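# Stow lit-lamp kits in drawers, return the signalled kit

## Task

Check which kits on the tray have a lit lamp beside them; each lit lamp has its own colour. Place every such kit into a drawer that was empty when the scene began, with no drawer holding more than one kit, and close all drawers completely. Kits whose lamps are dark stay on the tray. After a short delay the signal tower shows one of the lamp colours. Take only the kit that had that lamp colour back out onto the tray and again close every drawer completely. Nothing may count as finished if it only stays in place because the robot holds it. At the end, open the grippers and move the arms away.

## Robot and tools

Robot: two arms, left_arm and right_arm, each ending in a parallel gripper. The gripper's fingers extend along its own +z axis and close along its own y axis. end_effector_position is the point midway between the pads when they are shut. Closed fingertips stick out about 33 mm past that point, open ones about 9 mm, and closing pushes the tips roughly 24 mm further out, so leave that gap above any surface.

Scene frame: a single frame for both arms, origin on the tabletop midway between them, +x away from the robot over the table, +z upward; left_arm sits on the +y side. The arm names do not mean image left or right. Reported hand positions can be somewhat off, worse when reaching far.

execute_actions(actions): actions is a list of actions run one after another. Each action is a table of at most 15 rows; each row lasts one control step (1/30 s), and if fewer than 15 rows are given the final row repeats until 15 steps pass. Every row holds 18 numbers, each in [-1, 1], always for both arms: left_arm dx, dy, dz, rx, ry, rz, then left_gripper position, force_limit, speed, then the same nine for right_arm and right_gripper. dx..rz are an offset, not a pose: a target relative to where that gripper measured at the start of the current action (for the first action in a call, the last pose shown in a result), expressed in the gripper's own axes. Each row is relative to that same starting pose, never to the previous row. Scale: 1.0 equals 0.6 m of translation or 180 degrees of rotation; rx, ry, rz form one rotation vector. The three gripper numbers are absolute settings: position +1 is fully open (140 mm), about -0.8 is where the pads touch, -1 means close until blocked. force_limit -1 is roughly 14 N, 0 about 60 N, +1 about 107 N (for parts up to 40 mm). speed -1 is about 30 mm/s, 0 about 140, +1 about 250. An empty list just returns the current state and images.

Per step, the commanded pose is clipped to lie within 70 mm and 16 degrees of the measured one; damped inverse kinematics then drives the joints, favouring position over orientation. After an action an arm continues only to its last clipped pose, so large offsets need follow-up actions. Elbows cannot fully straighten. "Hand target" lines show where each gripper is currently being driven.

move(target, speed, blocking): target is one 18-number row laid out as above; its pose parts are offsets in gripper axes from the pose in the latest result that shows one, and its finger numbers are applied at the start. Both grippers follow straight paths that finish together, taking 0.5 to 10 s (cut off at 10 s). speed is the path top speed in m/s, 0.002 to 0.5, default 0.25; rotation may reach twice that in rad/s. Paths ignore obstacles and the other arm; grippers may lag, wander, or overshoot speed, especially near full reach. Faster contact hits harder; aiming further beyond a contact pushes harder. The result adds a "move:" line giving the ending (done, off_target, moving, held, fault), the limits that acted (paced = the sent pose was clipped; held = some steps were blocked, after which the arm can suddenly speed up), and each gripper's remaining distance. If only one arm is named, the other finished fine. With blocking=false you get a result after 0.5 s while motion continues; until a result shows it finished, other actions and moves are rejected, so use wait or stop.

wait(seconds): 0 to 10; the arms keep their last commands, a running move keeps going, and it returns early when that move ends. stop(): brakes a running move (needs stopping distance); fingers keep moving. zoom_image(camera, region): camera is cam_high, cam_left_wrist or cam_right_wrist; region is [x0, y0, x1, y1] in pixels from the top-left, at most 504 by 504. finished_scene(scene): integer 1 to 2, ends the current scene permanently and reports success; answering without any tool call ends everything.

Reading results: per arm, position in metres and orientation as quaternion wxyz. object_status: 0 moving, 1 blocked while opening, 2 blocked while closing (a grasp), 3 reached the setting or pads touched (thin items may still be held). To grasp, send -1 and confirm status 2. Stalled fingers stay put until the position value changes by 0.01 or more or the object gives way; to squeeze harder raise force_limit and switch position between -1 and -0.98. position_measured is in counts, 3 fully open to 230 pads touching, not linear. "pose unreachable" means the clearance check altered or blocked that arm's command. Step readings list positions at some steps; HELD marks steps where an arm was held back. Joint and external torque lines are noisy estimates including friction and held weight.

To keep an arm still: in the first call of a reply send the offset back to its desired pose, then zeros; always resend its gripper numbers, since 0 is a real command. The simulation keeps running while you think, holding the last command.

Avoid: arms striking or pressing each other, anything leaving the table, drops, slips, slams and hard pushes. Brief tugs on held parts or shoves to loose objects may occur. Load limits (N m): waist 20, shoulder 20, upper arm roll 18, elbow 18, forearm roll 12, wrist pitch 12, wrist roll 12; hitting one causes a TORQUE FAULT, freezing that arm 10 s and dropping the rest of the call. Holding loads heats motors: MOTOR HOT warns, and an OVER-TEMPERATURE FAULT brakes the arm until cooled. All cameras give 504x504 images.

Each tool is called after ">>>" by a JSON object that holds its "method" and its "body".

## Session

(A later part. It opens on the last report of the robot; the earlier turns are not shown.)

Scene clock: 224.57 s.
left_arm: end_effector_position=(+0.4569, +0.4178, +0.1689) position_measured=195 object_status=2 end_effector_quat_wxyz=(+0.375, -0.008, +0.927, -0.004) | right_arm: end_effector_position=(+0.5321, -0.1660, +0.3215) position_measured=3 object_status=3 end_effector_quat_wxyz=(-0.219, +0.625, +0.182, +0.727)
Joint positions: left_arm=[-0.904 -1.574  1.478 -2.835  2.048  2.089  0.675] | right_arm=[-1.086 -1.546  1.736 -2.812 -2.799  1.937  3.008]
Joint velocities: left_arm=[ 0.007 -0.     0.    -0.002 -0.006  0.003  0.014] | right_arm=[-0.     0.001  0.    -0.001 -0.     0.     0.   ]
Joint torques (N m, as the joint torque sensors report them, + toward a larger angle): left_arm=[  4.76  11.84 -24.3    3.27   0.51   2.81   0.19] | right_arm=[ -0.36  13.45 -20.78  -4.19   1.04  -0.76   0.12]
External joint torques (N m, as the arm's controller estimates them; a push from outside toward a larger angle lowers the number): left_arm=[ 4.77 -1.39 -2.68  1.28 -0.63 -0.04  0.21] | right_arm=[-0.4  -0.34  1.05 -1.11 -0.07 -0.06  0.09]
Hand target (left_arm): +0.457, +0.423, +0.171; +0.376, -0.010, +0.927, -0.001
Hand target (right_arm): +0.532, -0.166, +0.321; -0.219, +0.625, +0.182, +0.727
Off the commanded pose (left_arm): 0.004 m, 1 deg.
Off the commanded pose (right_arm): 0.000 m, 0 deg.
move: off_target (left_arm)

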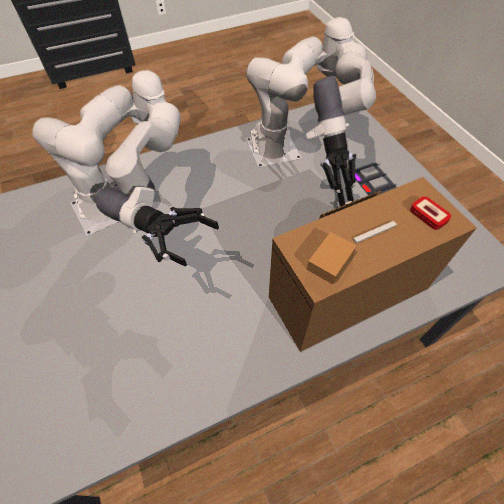

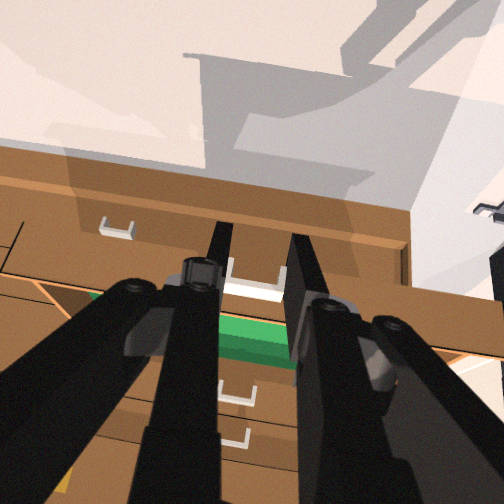

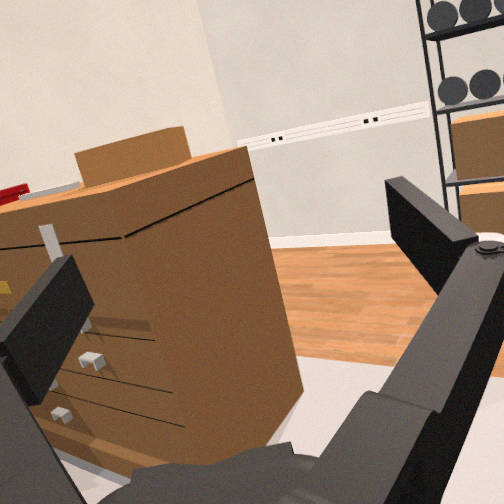

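>>> {"method": "move", "body": {"target": [-0.035,0,-0.107,0,0,0,-0.2,0,0,0,0,0,0,0,0,1,0,0], "speed": 0.1}}

>>> {"method": "move", "body": {"target": [-0.16,0.02,0.01,0,0.245,0,-0.2,0,0,0,0,0,0,0,0,1,0,0], "speed": 0.3}}

Scene clock: 228.87 s.
left_arm: end_effector_position=(+0.4291, +0.4195, +0.2323) position_measured=154 object_status=3 end_effector_quat_wxyz=(+0.378, -0.013, +0.926, -0.007) | right_arm: end_effector_position=(+0.5321, -0.1660, +0.3215) position_measured=3 object_status=3 end_effector_quat_wxyz=(-0.219, +0.625, +0.182, +0.727)
Joint positions: left_arm=[-0.811 -1.589  1.242 -2.887  1.788  2.052  0.732] | right_arm=[-1.086 -1.546  1.736 -2.812 -2.799  1.937  3.008]
Joint velocities: left_arm=[ 0.002  0.    -0.005 -0.001 -0.021 -0.002  0.024] | right_arm=[-0.    -0.001 -0.001 -0.001  0.001  0.    -0.002]
Joint torques (N m, as the joint torque sensors report them, + toward a larger angle): left_arm=[  1.96  12.88 -21.54   4.52  -0.03   2.47   0.21] | right_arm=[ -0.48  13.48 -20.89  -3.93   1.02  -0.77   0.13]
External joint torques (N m, as the arm's controller estimates them; a push from outside toward a larger angle lowers the number): left_arm=[ 1.93  0.25 -1.89 -2.38 -1.22 -0.46  0.23] | right_arm=[-0.46 -0.26  0.96 -0.81 -0.1  -0.07  0.11]
Hand target (left_arm): +0.427, +0.419, +0.231; +0.375, -0.009, +0.927, -0.005
Hand target (right_arm): +0.532, -0.166, +0.321; -0.219, +0.625, +0.182, +0.727
Off the commanded pose (left_arm): 0.003 m, 1 deg.
Off the commanded pose (right_arm): 0.000 m, 0 deg.
move: done

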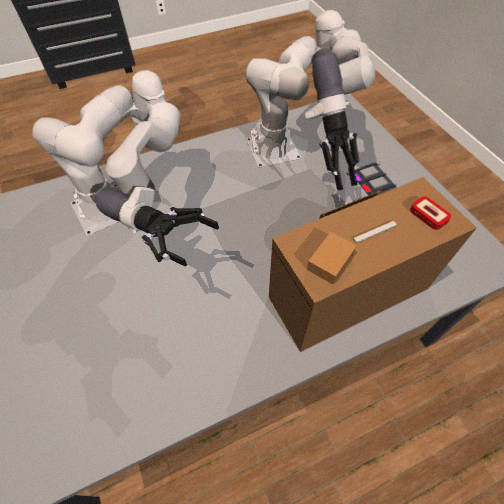

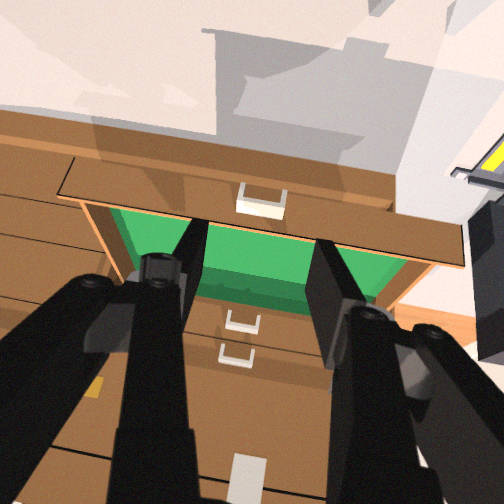

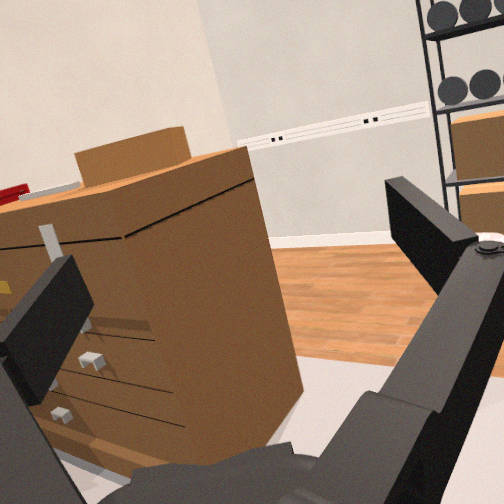

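Scene clock: 230.97 s.
left_arm: end_effector_position=(+0.5026, +0.4270, +0.2996) position_measured=154 object_status=3 end_effector_quat_wxyz=(+0.009, -0.010, +1.000, -0.011) | right_arm: end_effector_position=(+0.5321, -0.1660, +0.3215) position_measured=3 object_status=3 end_effector_quat_wxyz=(-0.219, +0.625, +0.182, +0.727)
Joint positions: left_arm=[-1.611 -1.061  1.244 -1.807  0.984  1.439  1.005] | right_arm=[-1.086 -1.546  1.736 -2.812 -2.799  1.937  3.008]
Joint velocities: left_arm=[-0.001 -0.001 -0.001  0.002  0.    -0.014  0.023] | right_arm=[ 0.002 -0.001 -0.001 -0.001 -0.     0.     0.   ]
Joint torques (N m, as the joint torque sensors report them, + toward a larger angle): left_arm=[ -1.    22.96 -27.51  13.49  -0.11   2.02   0.32] | right_arm=[ -0.37  13.61 -20.65  -3.96   1.02  -0.73   0.13]
External joint torques (N m, as the arm's controller estimates them; a push from outside toward a larger angle lowers the number): left_arm=[-1.15 -2.98 -0.67  1.63 -0.89 -0.49  0.32] | right_arm=[-0.45 -0.14  1.22 -0.94 -0.1  -0.01  0.1 ]
Hand target (left_arm): +0.501, +0.427, +0.299; +0.006, -0.005, +1.000, -0.012
Hand target (right_arm): +0.532, -0.166, +0.321; -0.219, +0.625, +0.182, +0.727
Off the commanded pose (left_arm): 0.009 m, 1 deg.
Off the commanded pose (right_arm): 0.000 m, 0 deg.
move: off_target (left_arm)

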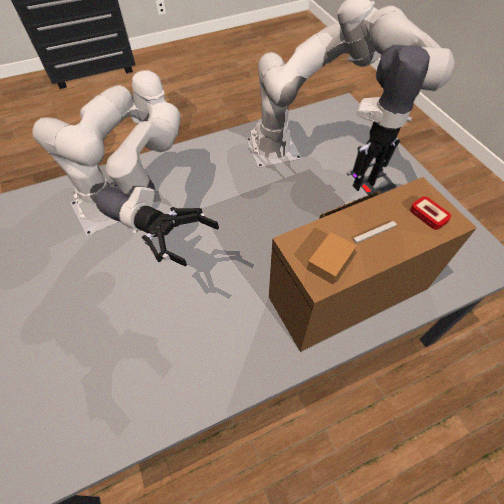

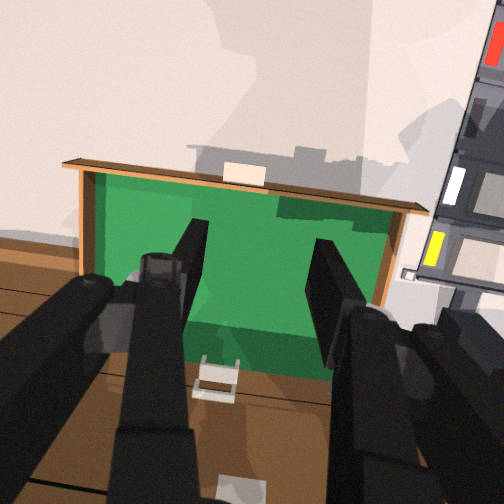

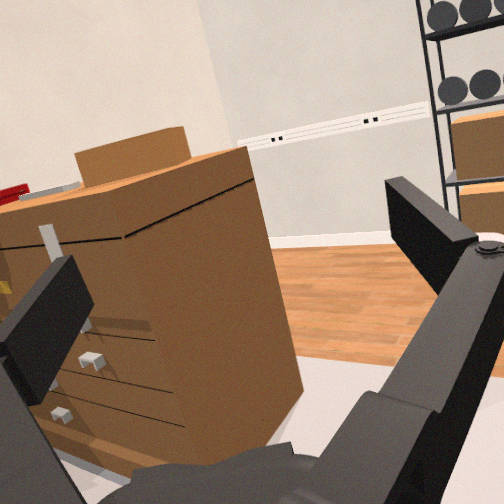

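>>> {"method": "move", "body": {"target": [0.072,0.388,0.133,-0.0055,-0.0055,-0.494,-0.2,0,0,0,0,0,0,0,0,1,0,0], "speed": 0.4}}

Scene clock: 238.73 s.
left_arm: end_effector_position=(+0.4584, +0.6562, +0.2113) position_measured=154 object_status=3 end_effector_quat_wxyz=(-0.006, +0.699, -0.715, -0.002) | right_arm: end_effector_position=(+0.5321, -0.1660, +0.3215) position_measured=3 object_status=3 end_effector_quat_wxyz=(-0.219, +0.625, +0.182, +0.727)
Joint positions: left_arm=[-1.231 -0.781  1.57  -1.884  0.818  1.798  0.002] | right_arm=[-1.086 -1.546  1.736 -2.812 -2.799  1.937  3.008]
Joint velocities: left_arm=[-0.    -0.001  0.001  0.001  0.     0.002 -0.029] | right_arm=[-0.002 -0.001  0.001  0.001 -0.    -0.    -0.   ]
Joint torques (N m, as the joint torque sensors report them, + toward a larger angle): left_arm=[  2.63  22.12 -22.7   15.35  -0.2    2.9   -0.17] | right_arm=[ -0.42  13.4  -20.93  -3.83   1.02  -0.75   0.14]
External joint torques (N m, as the arm's controller estimates them; a push from outside toward a larger angle lowers the number): left_arm=[ 2.67 -1.71  0.02 -2.08 -1.    0.39 -0.17] | right_arm=[-0.37 -0.34  0.91 -0.75 -0.1  -0.05  0.12]
Hand target (left_arm): +0.458, +0.656, +0.210; -0.005, +0.704, -0.710, -0.001
Hand target (right_arm): +0.532, -0.166, +0.321; -0.219, +0.625, +0.182, +0.727
Off the commanded pose (left_arm): 0.004 m, 2 deg.
Off the commanded pose (right_arm): 0.000 m, 0 deg.
move: off_target (left_arm)

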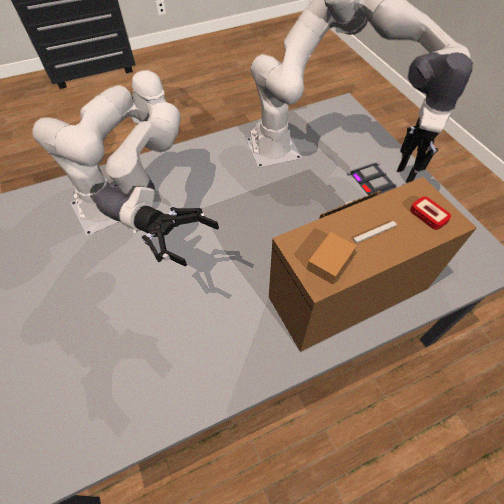

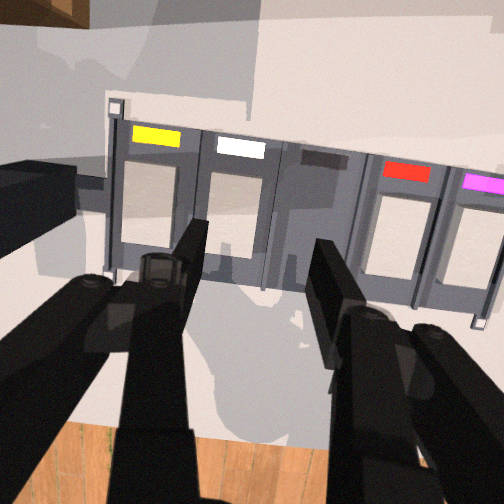

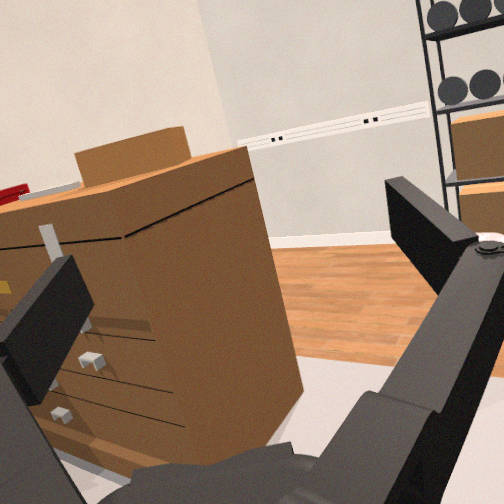

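>>> {"method": "move", "body": {"target": [-0.047,-0.022,0.21,-0.002,0.004,-0.007,-0.2,0,0,0,0,0,0,0,0,1,0,0], "speed": 0.2}}

Scene clock: 241.87 s.
left_arm: end_effector_position=(+0.4721, +0.6825, +0.0852) position_measured=154 object_status=3 end_effector_quat_wxyz=(+0.003, +0.705, -0.710, +0.001) | right_arm: end_effector_position=(+0.5321, -0.1660, +0.3215) position_measured=3 object_status=3 end_effector_quat_wxyz=(-0.219, +0.625, +0.182, +0.727)
Joint positions: left_arm=[-1.384 -0.914  1.837 -1.879  0.969  1.962 -0.033] | right_arm=[-1.086 -1.546  1.736 -2.812 -2.799  1.937  3.008]
Joint velocities: left_arm=[-0.     0.001  0.005 -0.     0.001  0.01  -0.007] | right_arm=[-0.     0.001 -0.001  0.001  0.001 -0.     0.002]
Joint torques (N m, as the joint torque sensors report them, + toward a larger angle): left_arm=[ -2.31  30.5  -24.83  15.21   1.6    3.05  -0.11] | right_arm=[ -0.19  13.44 -20.88  -3.93   1.03  -0.73   0.13]
External joint torques (N m, as the arm's controller estimates them; a push from outside toward a larger angle lowers the number): left_arm=[-2.52 -1.52 -0.26  0.25  0.86  0.57 -0.11] | right_arm=[-0.2  -0.36  1.   -0.9  -0.09 -0.02  0.1 ]
Hand target (left_arm): +0.474, +0.684, +0.086; -0.000, +0.706, -0.708, +0.001
Hand target (right_arm): +0.532, -0.166, +0.321; -0.219, +0.625, +0.182, +0.727
Off the commanded pose (left_arm): 0.003 m, 0 deg.
Off the commanded pose (right_arm): 0.000 m, 0 deg.
move: done

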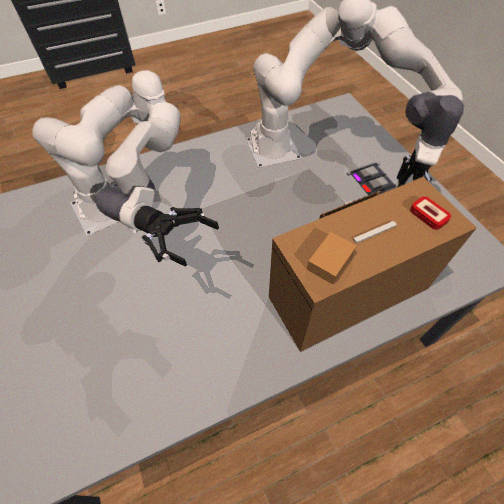

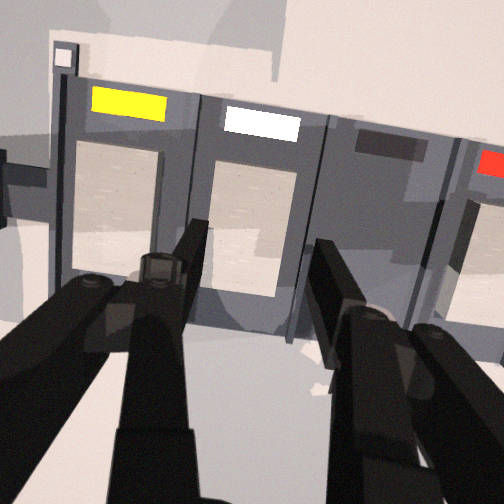

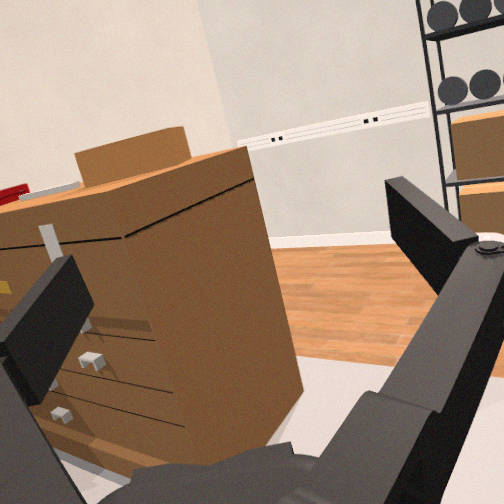

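>>> {"method": "move", "body": {"target": [0,-0.013,0.028,0,0,0,-0.2,0,0,0,0,0,0,0,0,1,0,0], "speed": 0.06}}

>>> {"method": "move", "body": {"target": [0,0,0.022,0,0,0,-0.2,0,0,0,0,0,0,0,0,1,0,0], "speed": 0.04}}

Scene clock: 244.57 s.
left_arm: end_effector_position=(+0.4780, +0.6806, +0.0685) position_measured=154 object_status=3 end_effector_quat_wxyz=(+0.006, +0.703, -0.711, +0.001) | right_arm: end_effector_position=(+0.5321, -0.1660, +0.3215) position_measured=3 object_status=3 end_effector_quat_wxyz=(-0.219, +0.625, +0.182, +0.727)
Joint positions: left_arm=[-1.422 -0.934  1.876 -1.862  0.983  1.978 -0.037] | right_arm=[-1.086 -1.546  1.736 -2.812 -2.799  1.937  3.008]
Joint velocities: left_arm=[-0.004 -0.001  0.005  0.004 -0.     0.01  -0.003] | right_arm=[-0.001 -0.     0.    -0.     0.001 -0.001  0.001]
Joint torques (N m, as the joint torque sensors report them, + toward a larger angle): left_arm=[ -2.01  30.34 -24.69  15.55   1.66   2.82  -0.08] | right_arm=[ -0.59  13.5  -20.67  -3.73   1.01  -0.74   0.12]
External joint torques (N m, as the arm's controller estimates them; a push from outside toward a larger angle lowers the number): left_arm=[-2.07 -2.93  0.04  0.99  0.94  0.34 -0.08] | right_arm=[-0.61 -0.27  1.13 -0.71 -0.1  -0.03  0.09]
Hand target (left_arm): +0.480, +0.682, +0.069; +0.003, +0.705, -0.710, +0.001
Hand target (right_arm): +0.532, -0.166, +0.321; -0.219, +0.625, +0.182, +0.727
Off the commanded pose (left_arm): 0.003 m, 0 deg.
Off the commanded pose (right_arm): 0.000 m, 0 deg.
move: done

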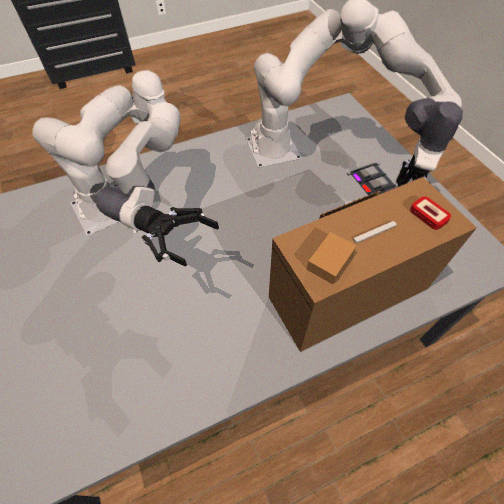

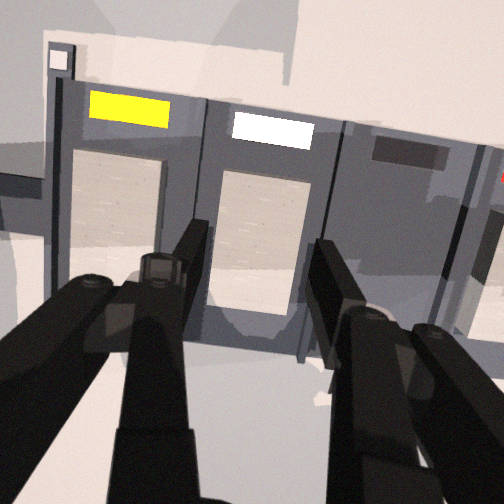

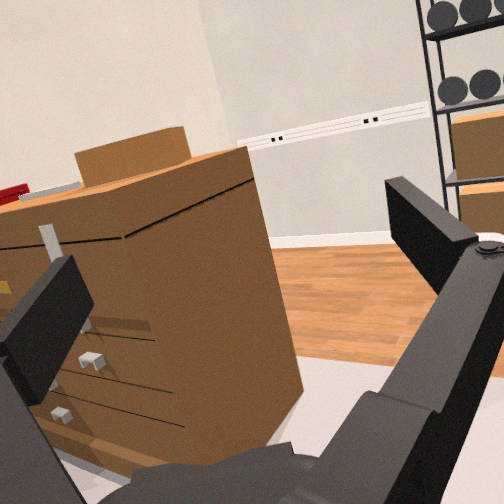

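Scene clock: 245.30 s.
left_arm: end_effector_position=(+0.4768, +0.6815, +0.0567) position_measured=154 object_status=3 end_effector_quat_wxyz=(+0.007, +0.704, -0.711, +0.001) | right_arm: end_effector_position=(+0.5321, -0.1660, +0.3215) position_measured=3 object_status=3 end_effector_quat_wxyz=(-0.219, +0.625, +0.182, +0.727)
Joint positions: left_arm=[-1.431 -0.945  1.898 -1.864  0.994  1.995 -0.039] | right_arm=[-1.086 -1.546  1.736 -2.812 -2.799  1.937  3.008]
Joint velocities: left_arm=[-0.003  0.002  0.002  0.     0.001  0.013 -0.004] | right_arm=[-0.001 -0.001 -0.001 -0.    -0.     0.     0.   ]
Joint torques (N m, as the joint torque sensors report them, + toward a larger angle): left_arm=[ -1.1   29.97 -25.52  12.21   1.61   2.74  -0.13] | right_arm=[ -0.43  13.33 -20.75  -3.71   1.02  -0.77   0.13]
External joint torques (N m, as the arm's controller estimates them; a push from outside toward a larger angle lowers the number): left_arm=[-1.16 -3.87 -0.7  -2.2   0.9   0.25 -0.13] | right_arm=[-0.42 -0.4   1.09 -0.64 -0.1  -0.06  0.1 ]
Hand target (left_arm): +0.478, +0.680, +0.055; +0.006, +0.703, -0.711, +0.001
Hand target (right_arm): +0.532, -0.166, +0.321; -0.219, +0.625, +0.182, +0.727
Off the commanded pose (left_arm): 0.002 m, 0 deg.
Off the commanded pose (right_arm): 0.000 m, 0 deg.
move: done

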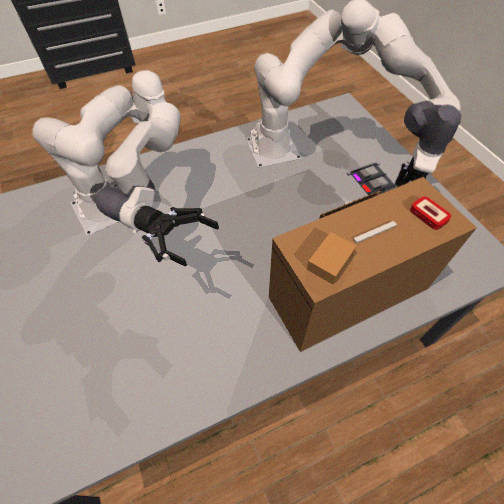

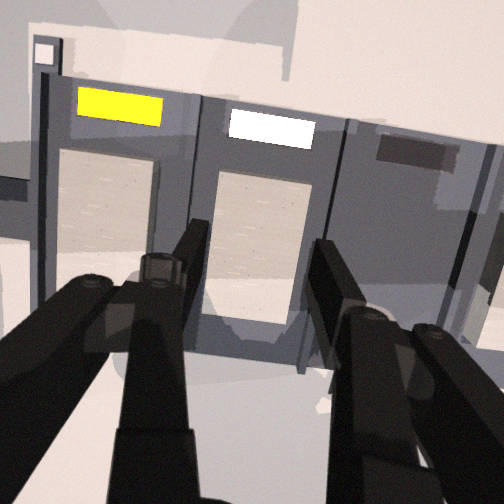

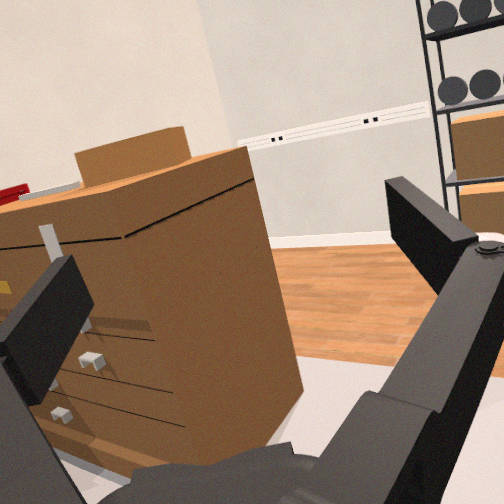

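>>> {"method": "move", "body": {"target": [0,0,0.003,0,0,0,-1,0,0,0,0,0,0,0,0,1,0,0]}}

>>> {"method": "move", "body": {"target": [0.03,0,-0.33,0,0,0,-1,0,0,0,0,0,0,0,0,1,0,0], "speed": 0.25}}

>>> {"method": "move", "body": {"target": [0.4,-0.13,0,0,0,0.5,-1,0,0,0,0,0,0,0,0,1,0,0], "speed": 0.4}}

Scene clock: 249.27 s.
left_arm: end_effector_position=(+0.4776, +0.6814, +0.0570) position_measured=175 object_status=2 end_effector_quat_wxyz=(+0.006, +0.704, -0.710, +0.001) | right_arm: end_effector_position=(+0.5321, -0.1660, +0.3215) position_measured=3 object_status=3 end_effector_quat_wxyz=(-0.219, +0.625, +0.182, +0.727)
Joint positions: left_arm=[-1.432 -0.944  1.898 -1.864  0.994  1.997 -0.04 ] | right_arm=[-1.086 -1.546  1.736 -2.812 -2.799  1.937  3.008]
Joint velocities: left_arm=[-0.002  0.001 -0.    -0.001 -0.     0.     0.   ] | right_arm=[-0.     0.001  0.     0.    -0.     0.001 -0.001]
Joint torques (N m, as the joint torque sensors report them, + toward a larger angle): left_arm=[ -1.82  30.3  -24.32  13.33   1.07   2.46   0.13] | right_arm=[ -0.47  13.68 -20.83  -3.93   0.98  -0.73   0.15]
External joint torques (N m, as the arm's controller estimates them; a push from outside toward a larger angle lowers the number): left_arm=[-1.55 -3.48  0.57 -0.9   0.37 -0.03  0.13] | right_arm=[-0.43 -0.07  1.   -0.87 -0.13 -0.03  0.12]
Hand target (left_arm): +0.477, +0.681, +0.055; +0.007, +0.704, -0.711, +0.001
Hand target (right_arm): +0.532, -0.166, +0.321; -0.219, +0.625, +0.182, +0.727
Off the commanded pose (left_arm): 0.002 m, 0 deg.
Off the commanded pose (right_arm): 0.000 m, 0 deg.
move: done

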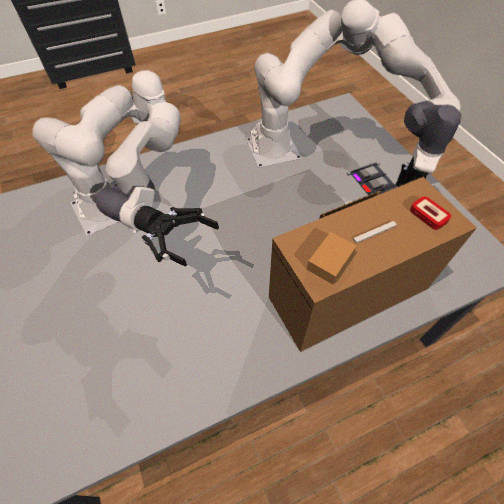

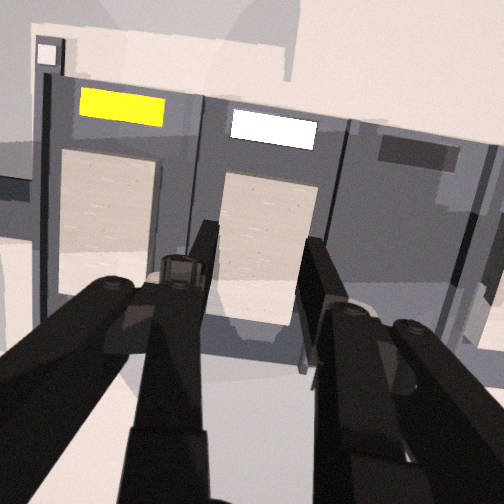

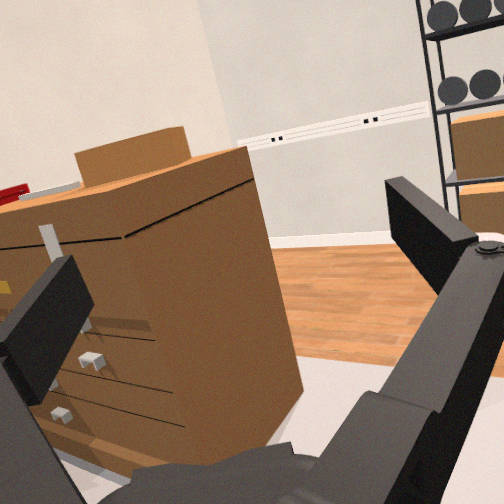

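Scene clock: 250.80 s.
left_arm: end_effector_position=(+0.4781, +0.6672, +0.2543) position_measured=175 object_status=2 end_effector_quat_wxyz=(+0.006, +0.706, -0.708, -0.000) | right_arm: end_effector_position=(+0.5321, -0.1660, +0.3215) position_measured=3 object_status=3 end_effector_quat_wxyz=(-0.219, +0.625, +0.182, +0.727)
Joint positions: left_arm=[-1.346 -0.764  1.612 -1.692  0.762  1.678  0.041] | right_arm=[-1.086 -1.546  1.736 -2.812 -2.799  1.937  3.008]
Joint velocities: left_arm=[ 0.    -0.004  0.     0.     0.001 -0.012  0.01 ] | right_arm=[-0.    -0.001  0.001 -0.     0.001 -0.001 -0.001]
Joint torques (N m, as the joint torque sensors report them, + toward a larger angle): left_arm=[  2.29  24.99 -24.92  19.1   -0.23   2.17   0.2 ] | right_arm=[ -0.41  13.75 -20.65  -3.96   1.03  -0.75   0.14]
External joint torques (N m, as the arm's controller estimates them; a push from outside toward a larger angle lowers the number): left_arm=[ 2.24 -2.58 -2.93  1.49 -1.01 -0.3   0.2 ] | right_arm=[-0.4   0.02  1.2  -0.9  -0.09 -0.05  0.11]
Hand target (left_arm): +0.477, +0.667, +0.256; +0.007, +0.705, -0.710, +0.002
Hand target (right_arm): +0.532, -0.166, +0.321; -0.219, +0.625, +0.182, +0.727
Off the commanded pose (left_arm): 0.002 m, 0 deg.
Off the commanded pose (right_arm): 0.000 m, 0 deg.
move: done

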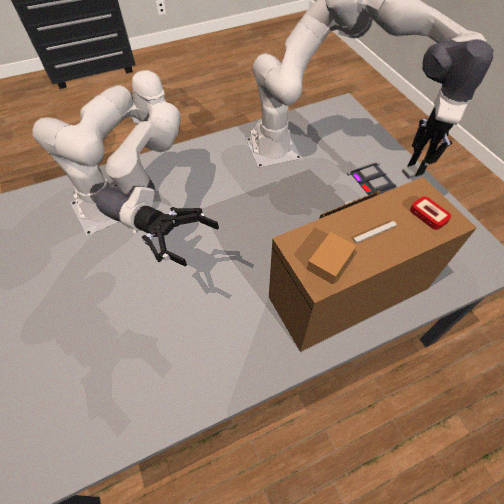

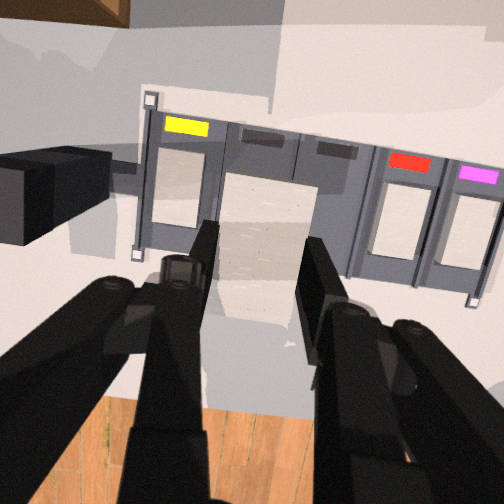

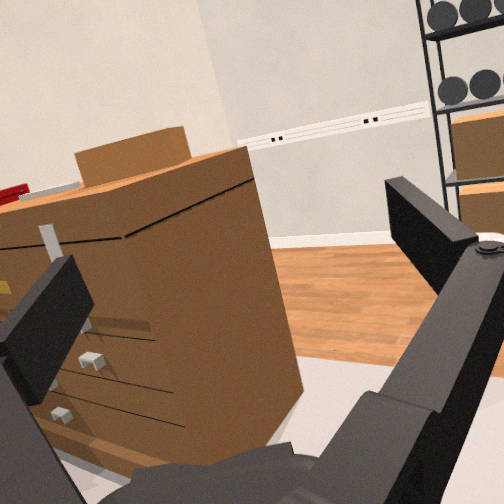

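Scene clock: 253.80 s.
left_arm: end_effector_position=(+0.5546, +0.4278, +0.2603) position_measured=175 object_status=2 end_effector_quat_wxyz=(+0.001, -0.009, +1.000, -0.009) | right_arm: end_effector_position=(+0.5321, -0.1660, +0.3215) position_measured=3 object_status=3 end_effector_quat_wxyz=(-0.219, +0.625, +0.182, +0.727)
Joint positions: left_arm=[-1.781 -1.084  1.391 -1.661  1.052  1.465  1.043] | right_arm=[-1.086 -1.546  1.736 -2.812 -2.799  1.937  3.008]
Joint velocities: left_arm=[ 0.001 -0.001 -0.001 -0.    -0.001  0.001  0.03 ] | right_arm=[-0.001  0.     0.    -0.001 -0.002  0.    -0.   ]
Joint torques (N m, as the joint torque sensors report them, + toward a larger angle): left_arm=[ -1.18  29.64 -29.54  11.49   1.19   1.98   0.32] | right_arm=[ -0.58  13.46 -20.73  -4.1    1.02  -0.76   0.13]
External joint torques (N m, as the arm's controller estimates them; a push from outside toward a larger angle lowers the number): left_arm=[-1.29 -2.18 -1.83  0.88  0.44 -0.47  0.32] | right_arm=[-0.52 -0.3   1.13 -0.93 -0.1  -0.08  0.1 ]
Hand target (left_arm): +0.555, +0.428, +0.262; +0.002, -0.003, +1.000, -0.007
Hand target (right_arm): +0.532, -0.166, +0.321; -0.219, +0.625, +0.182, +0.727
Off the commanded pose (left_arm): 0.005 m, 1 deg.
Off the commanded pose (right_arm): 0.000 m, 0 deg.
move: off_target (left_arm)

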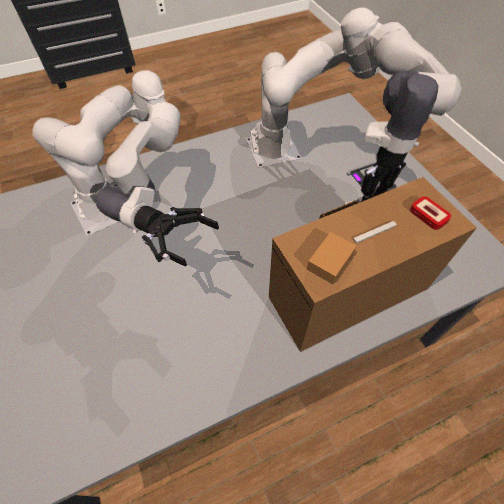

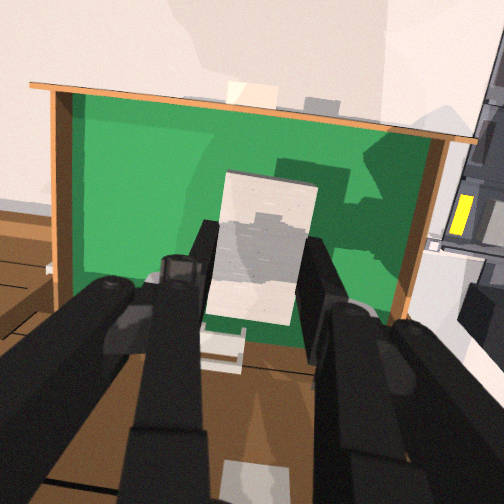

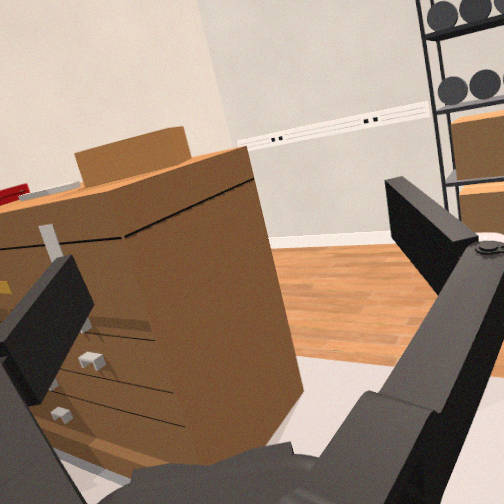

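>>> {"method": "move", "body": {"target": [0,0,0.09,0,0,0,-1,0,0,0,0,0,0,0,0,1,0,0], "speed": 0.08}}

>>> {"method": "move", "body": {"target": [0,0,0.017,0,0,0,-1,0,0,0,0,0,0,0,0,1,0,0], "speed": 0.02}}

Scene clock: 257.23 s.
left_arm: end_effector_position=(+0.5536, +0.4253, +0.2066) position_measured=175 object_status=2 end_effector_quat_wxyz=(-0.002, -0.005, +1.000, -0.009) | right_arm: end_effector_position=(+0.5321, -0.1660, +0.3215) position_measured=3 object_status=3 end_effector_quat_wxyz=(-0.219, +0.625, +0.182, +0.727)
Joint positions: left_arm=[-1.762 -1.132  1.45  -1.749  1.101  1.545  1.022] | right_arm=[-1.086 -1.546  1.736 -2.812 -2.799  1.937  3.008]
Joint velocities: left_arm=[ 0.001 -0.001 -0.    -0.001  0.001  0.012 -0.011] | right_arm=[ 0.001  0.     0.001 -0.    -0.002 -0.    -0.   ]
Joint torques (N m, as the joint torque sensors report them, + toward a larger angle): left_arm=[  2.06  30.07 -30.01   8.79   1.75   2.87  -0.15] | right_arm=[ -0.54  13.22 -20.66  -3.83   1.02  -0.76   0.11]
External joint torques (N m, as the arm's controller estimates them; a push from outside toward a larger angle lowers the number): left_arm=[ 2.02 -1.58 -1.26 -1.28  1.    0.43 -0.15] | right_arm=[-0.55 -0.52  1.19 -0.77 -0.09 -0.05  0.09]
Hand target (left_arm): +0.555, +0.427, +0.206; +0.001, -0.009, +1.000, -0.008
Hand target (right_arm): +0.532, -0.166, +0.321; -0.219, +0.625, +0.182, +0.727
Off the commanded pose (left_arm): 0.002 m, 1 deg.
Off the commanded pose (right_arm): 0.000 m, 0 deg.
move: done

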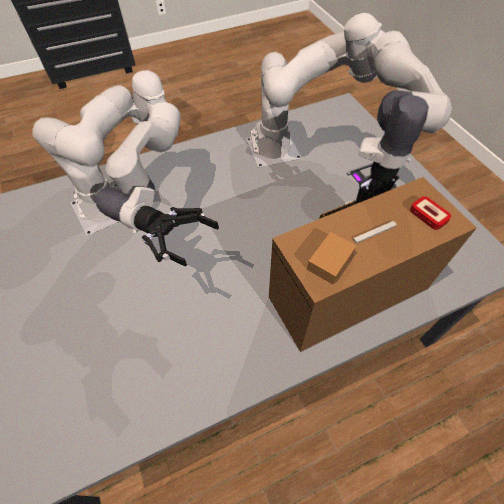

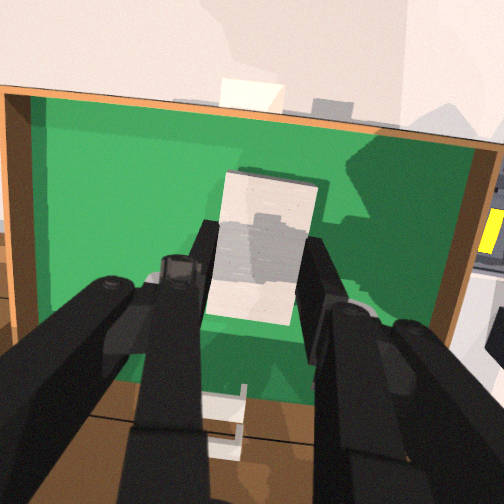

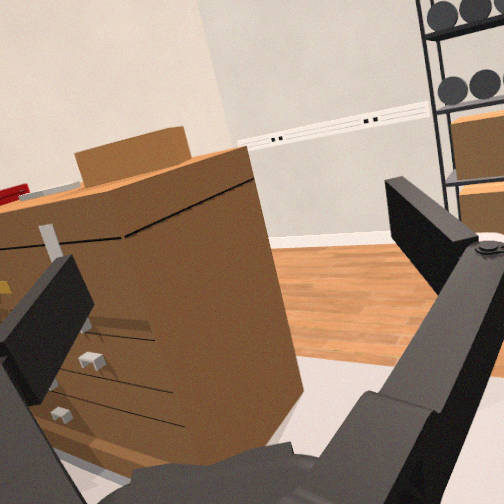

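Scene clock: 257.97 s.
left_arm: end_effector_position=(+0.5526, +0.4237, +0.1975) position_measured=175 object_status=2 end_effector_quat_wxyz=(-0.004, -0.002, +1.000, -0.009) | right_arm: end_effector_position=(+0.5321, -0.1660, +0.3215) position_measured=3 object_status=3 end_effector_quat_wxyz=(-0.219, +0.625, +0.182, +0.727)
Joint positions: left_arm=[-1.762 -1.138  1.462 -1.761  1.107  1.556  1.022] | right_arm=[-1.086 -1.546  1.736 -2.812 -2.799  1.937  3.008]
Joint velocities: left_arm=[ 0.001 -0.     0.001 -0.001  0.003  0.01  -0.001] | right_arm=[-0.     0.     0.001 -0.    -0.    -0.    -0.001]
Joint torques (N m, as the joint torque sensors report them, + toward a larger angle): left_arm=[  1.61  28.74 -29.42   7.95   1.82   2.92  -0.04] | right_arm=[ -0.46  13.39 -20.88  -4.06   1.    -0.75   0.14]
External joint torques (N m, as the arm's controller estimates them; a push from outside toward a larger angle lowers the number): left_arm=[ 1.56 -2.93 -0.54 -2.09  1.06  0.49 -0.04] | right_arm=[-0.56 -0.39  0.95 -1.11 -0.11 -0.03  0.12]
Hand target (left_arm): +0.554, +0.425, +0.196; -0.002, -0.005, +1.000, -0.009
Hand target (right_arm): +0.532, -0.166, +0.321; -0.219, +0.625, +0.182, +0.727
Off the commanded pose (left_arm): 0.002 m, 0 deg.
Off the commanded pose (right_arm): 0.000 m, 0 deg.
move: done

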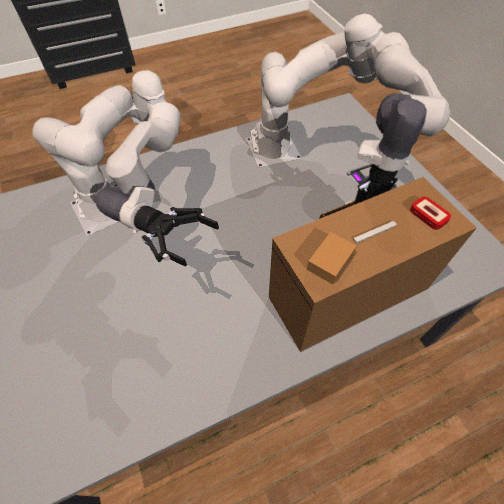

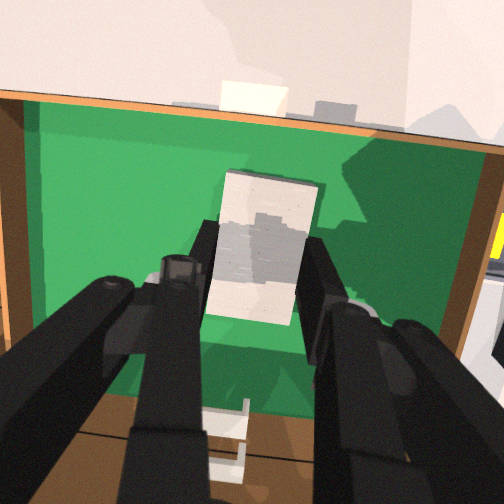

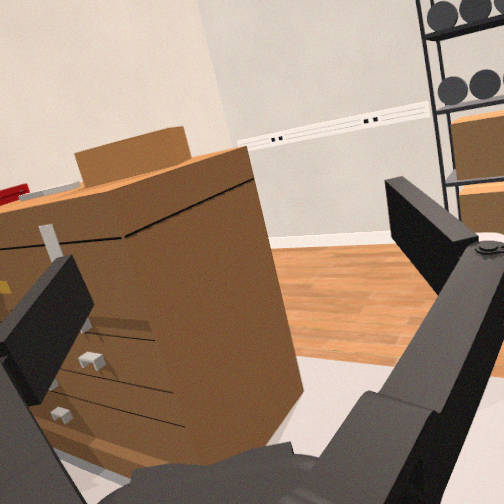

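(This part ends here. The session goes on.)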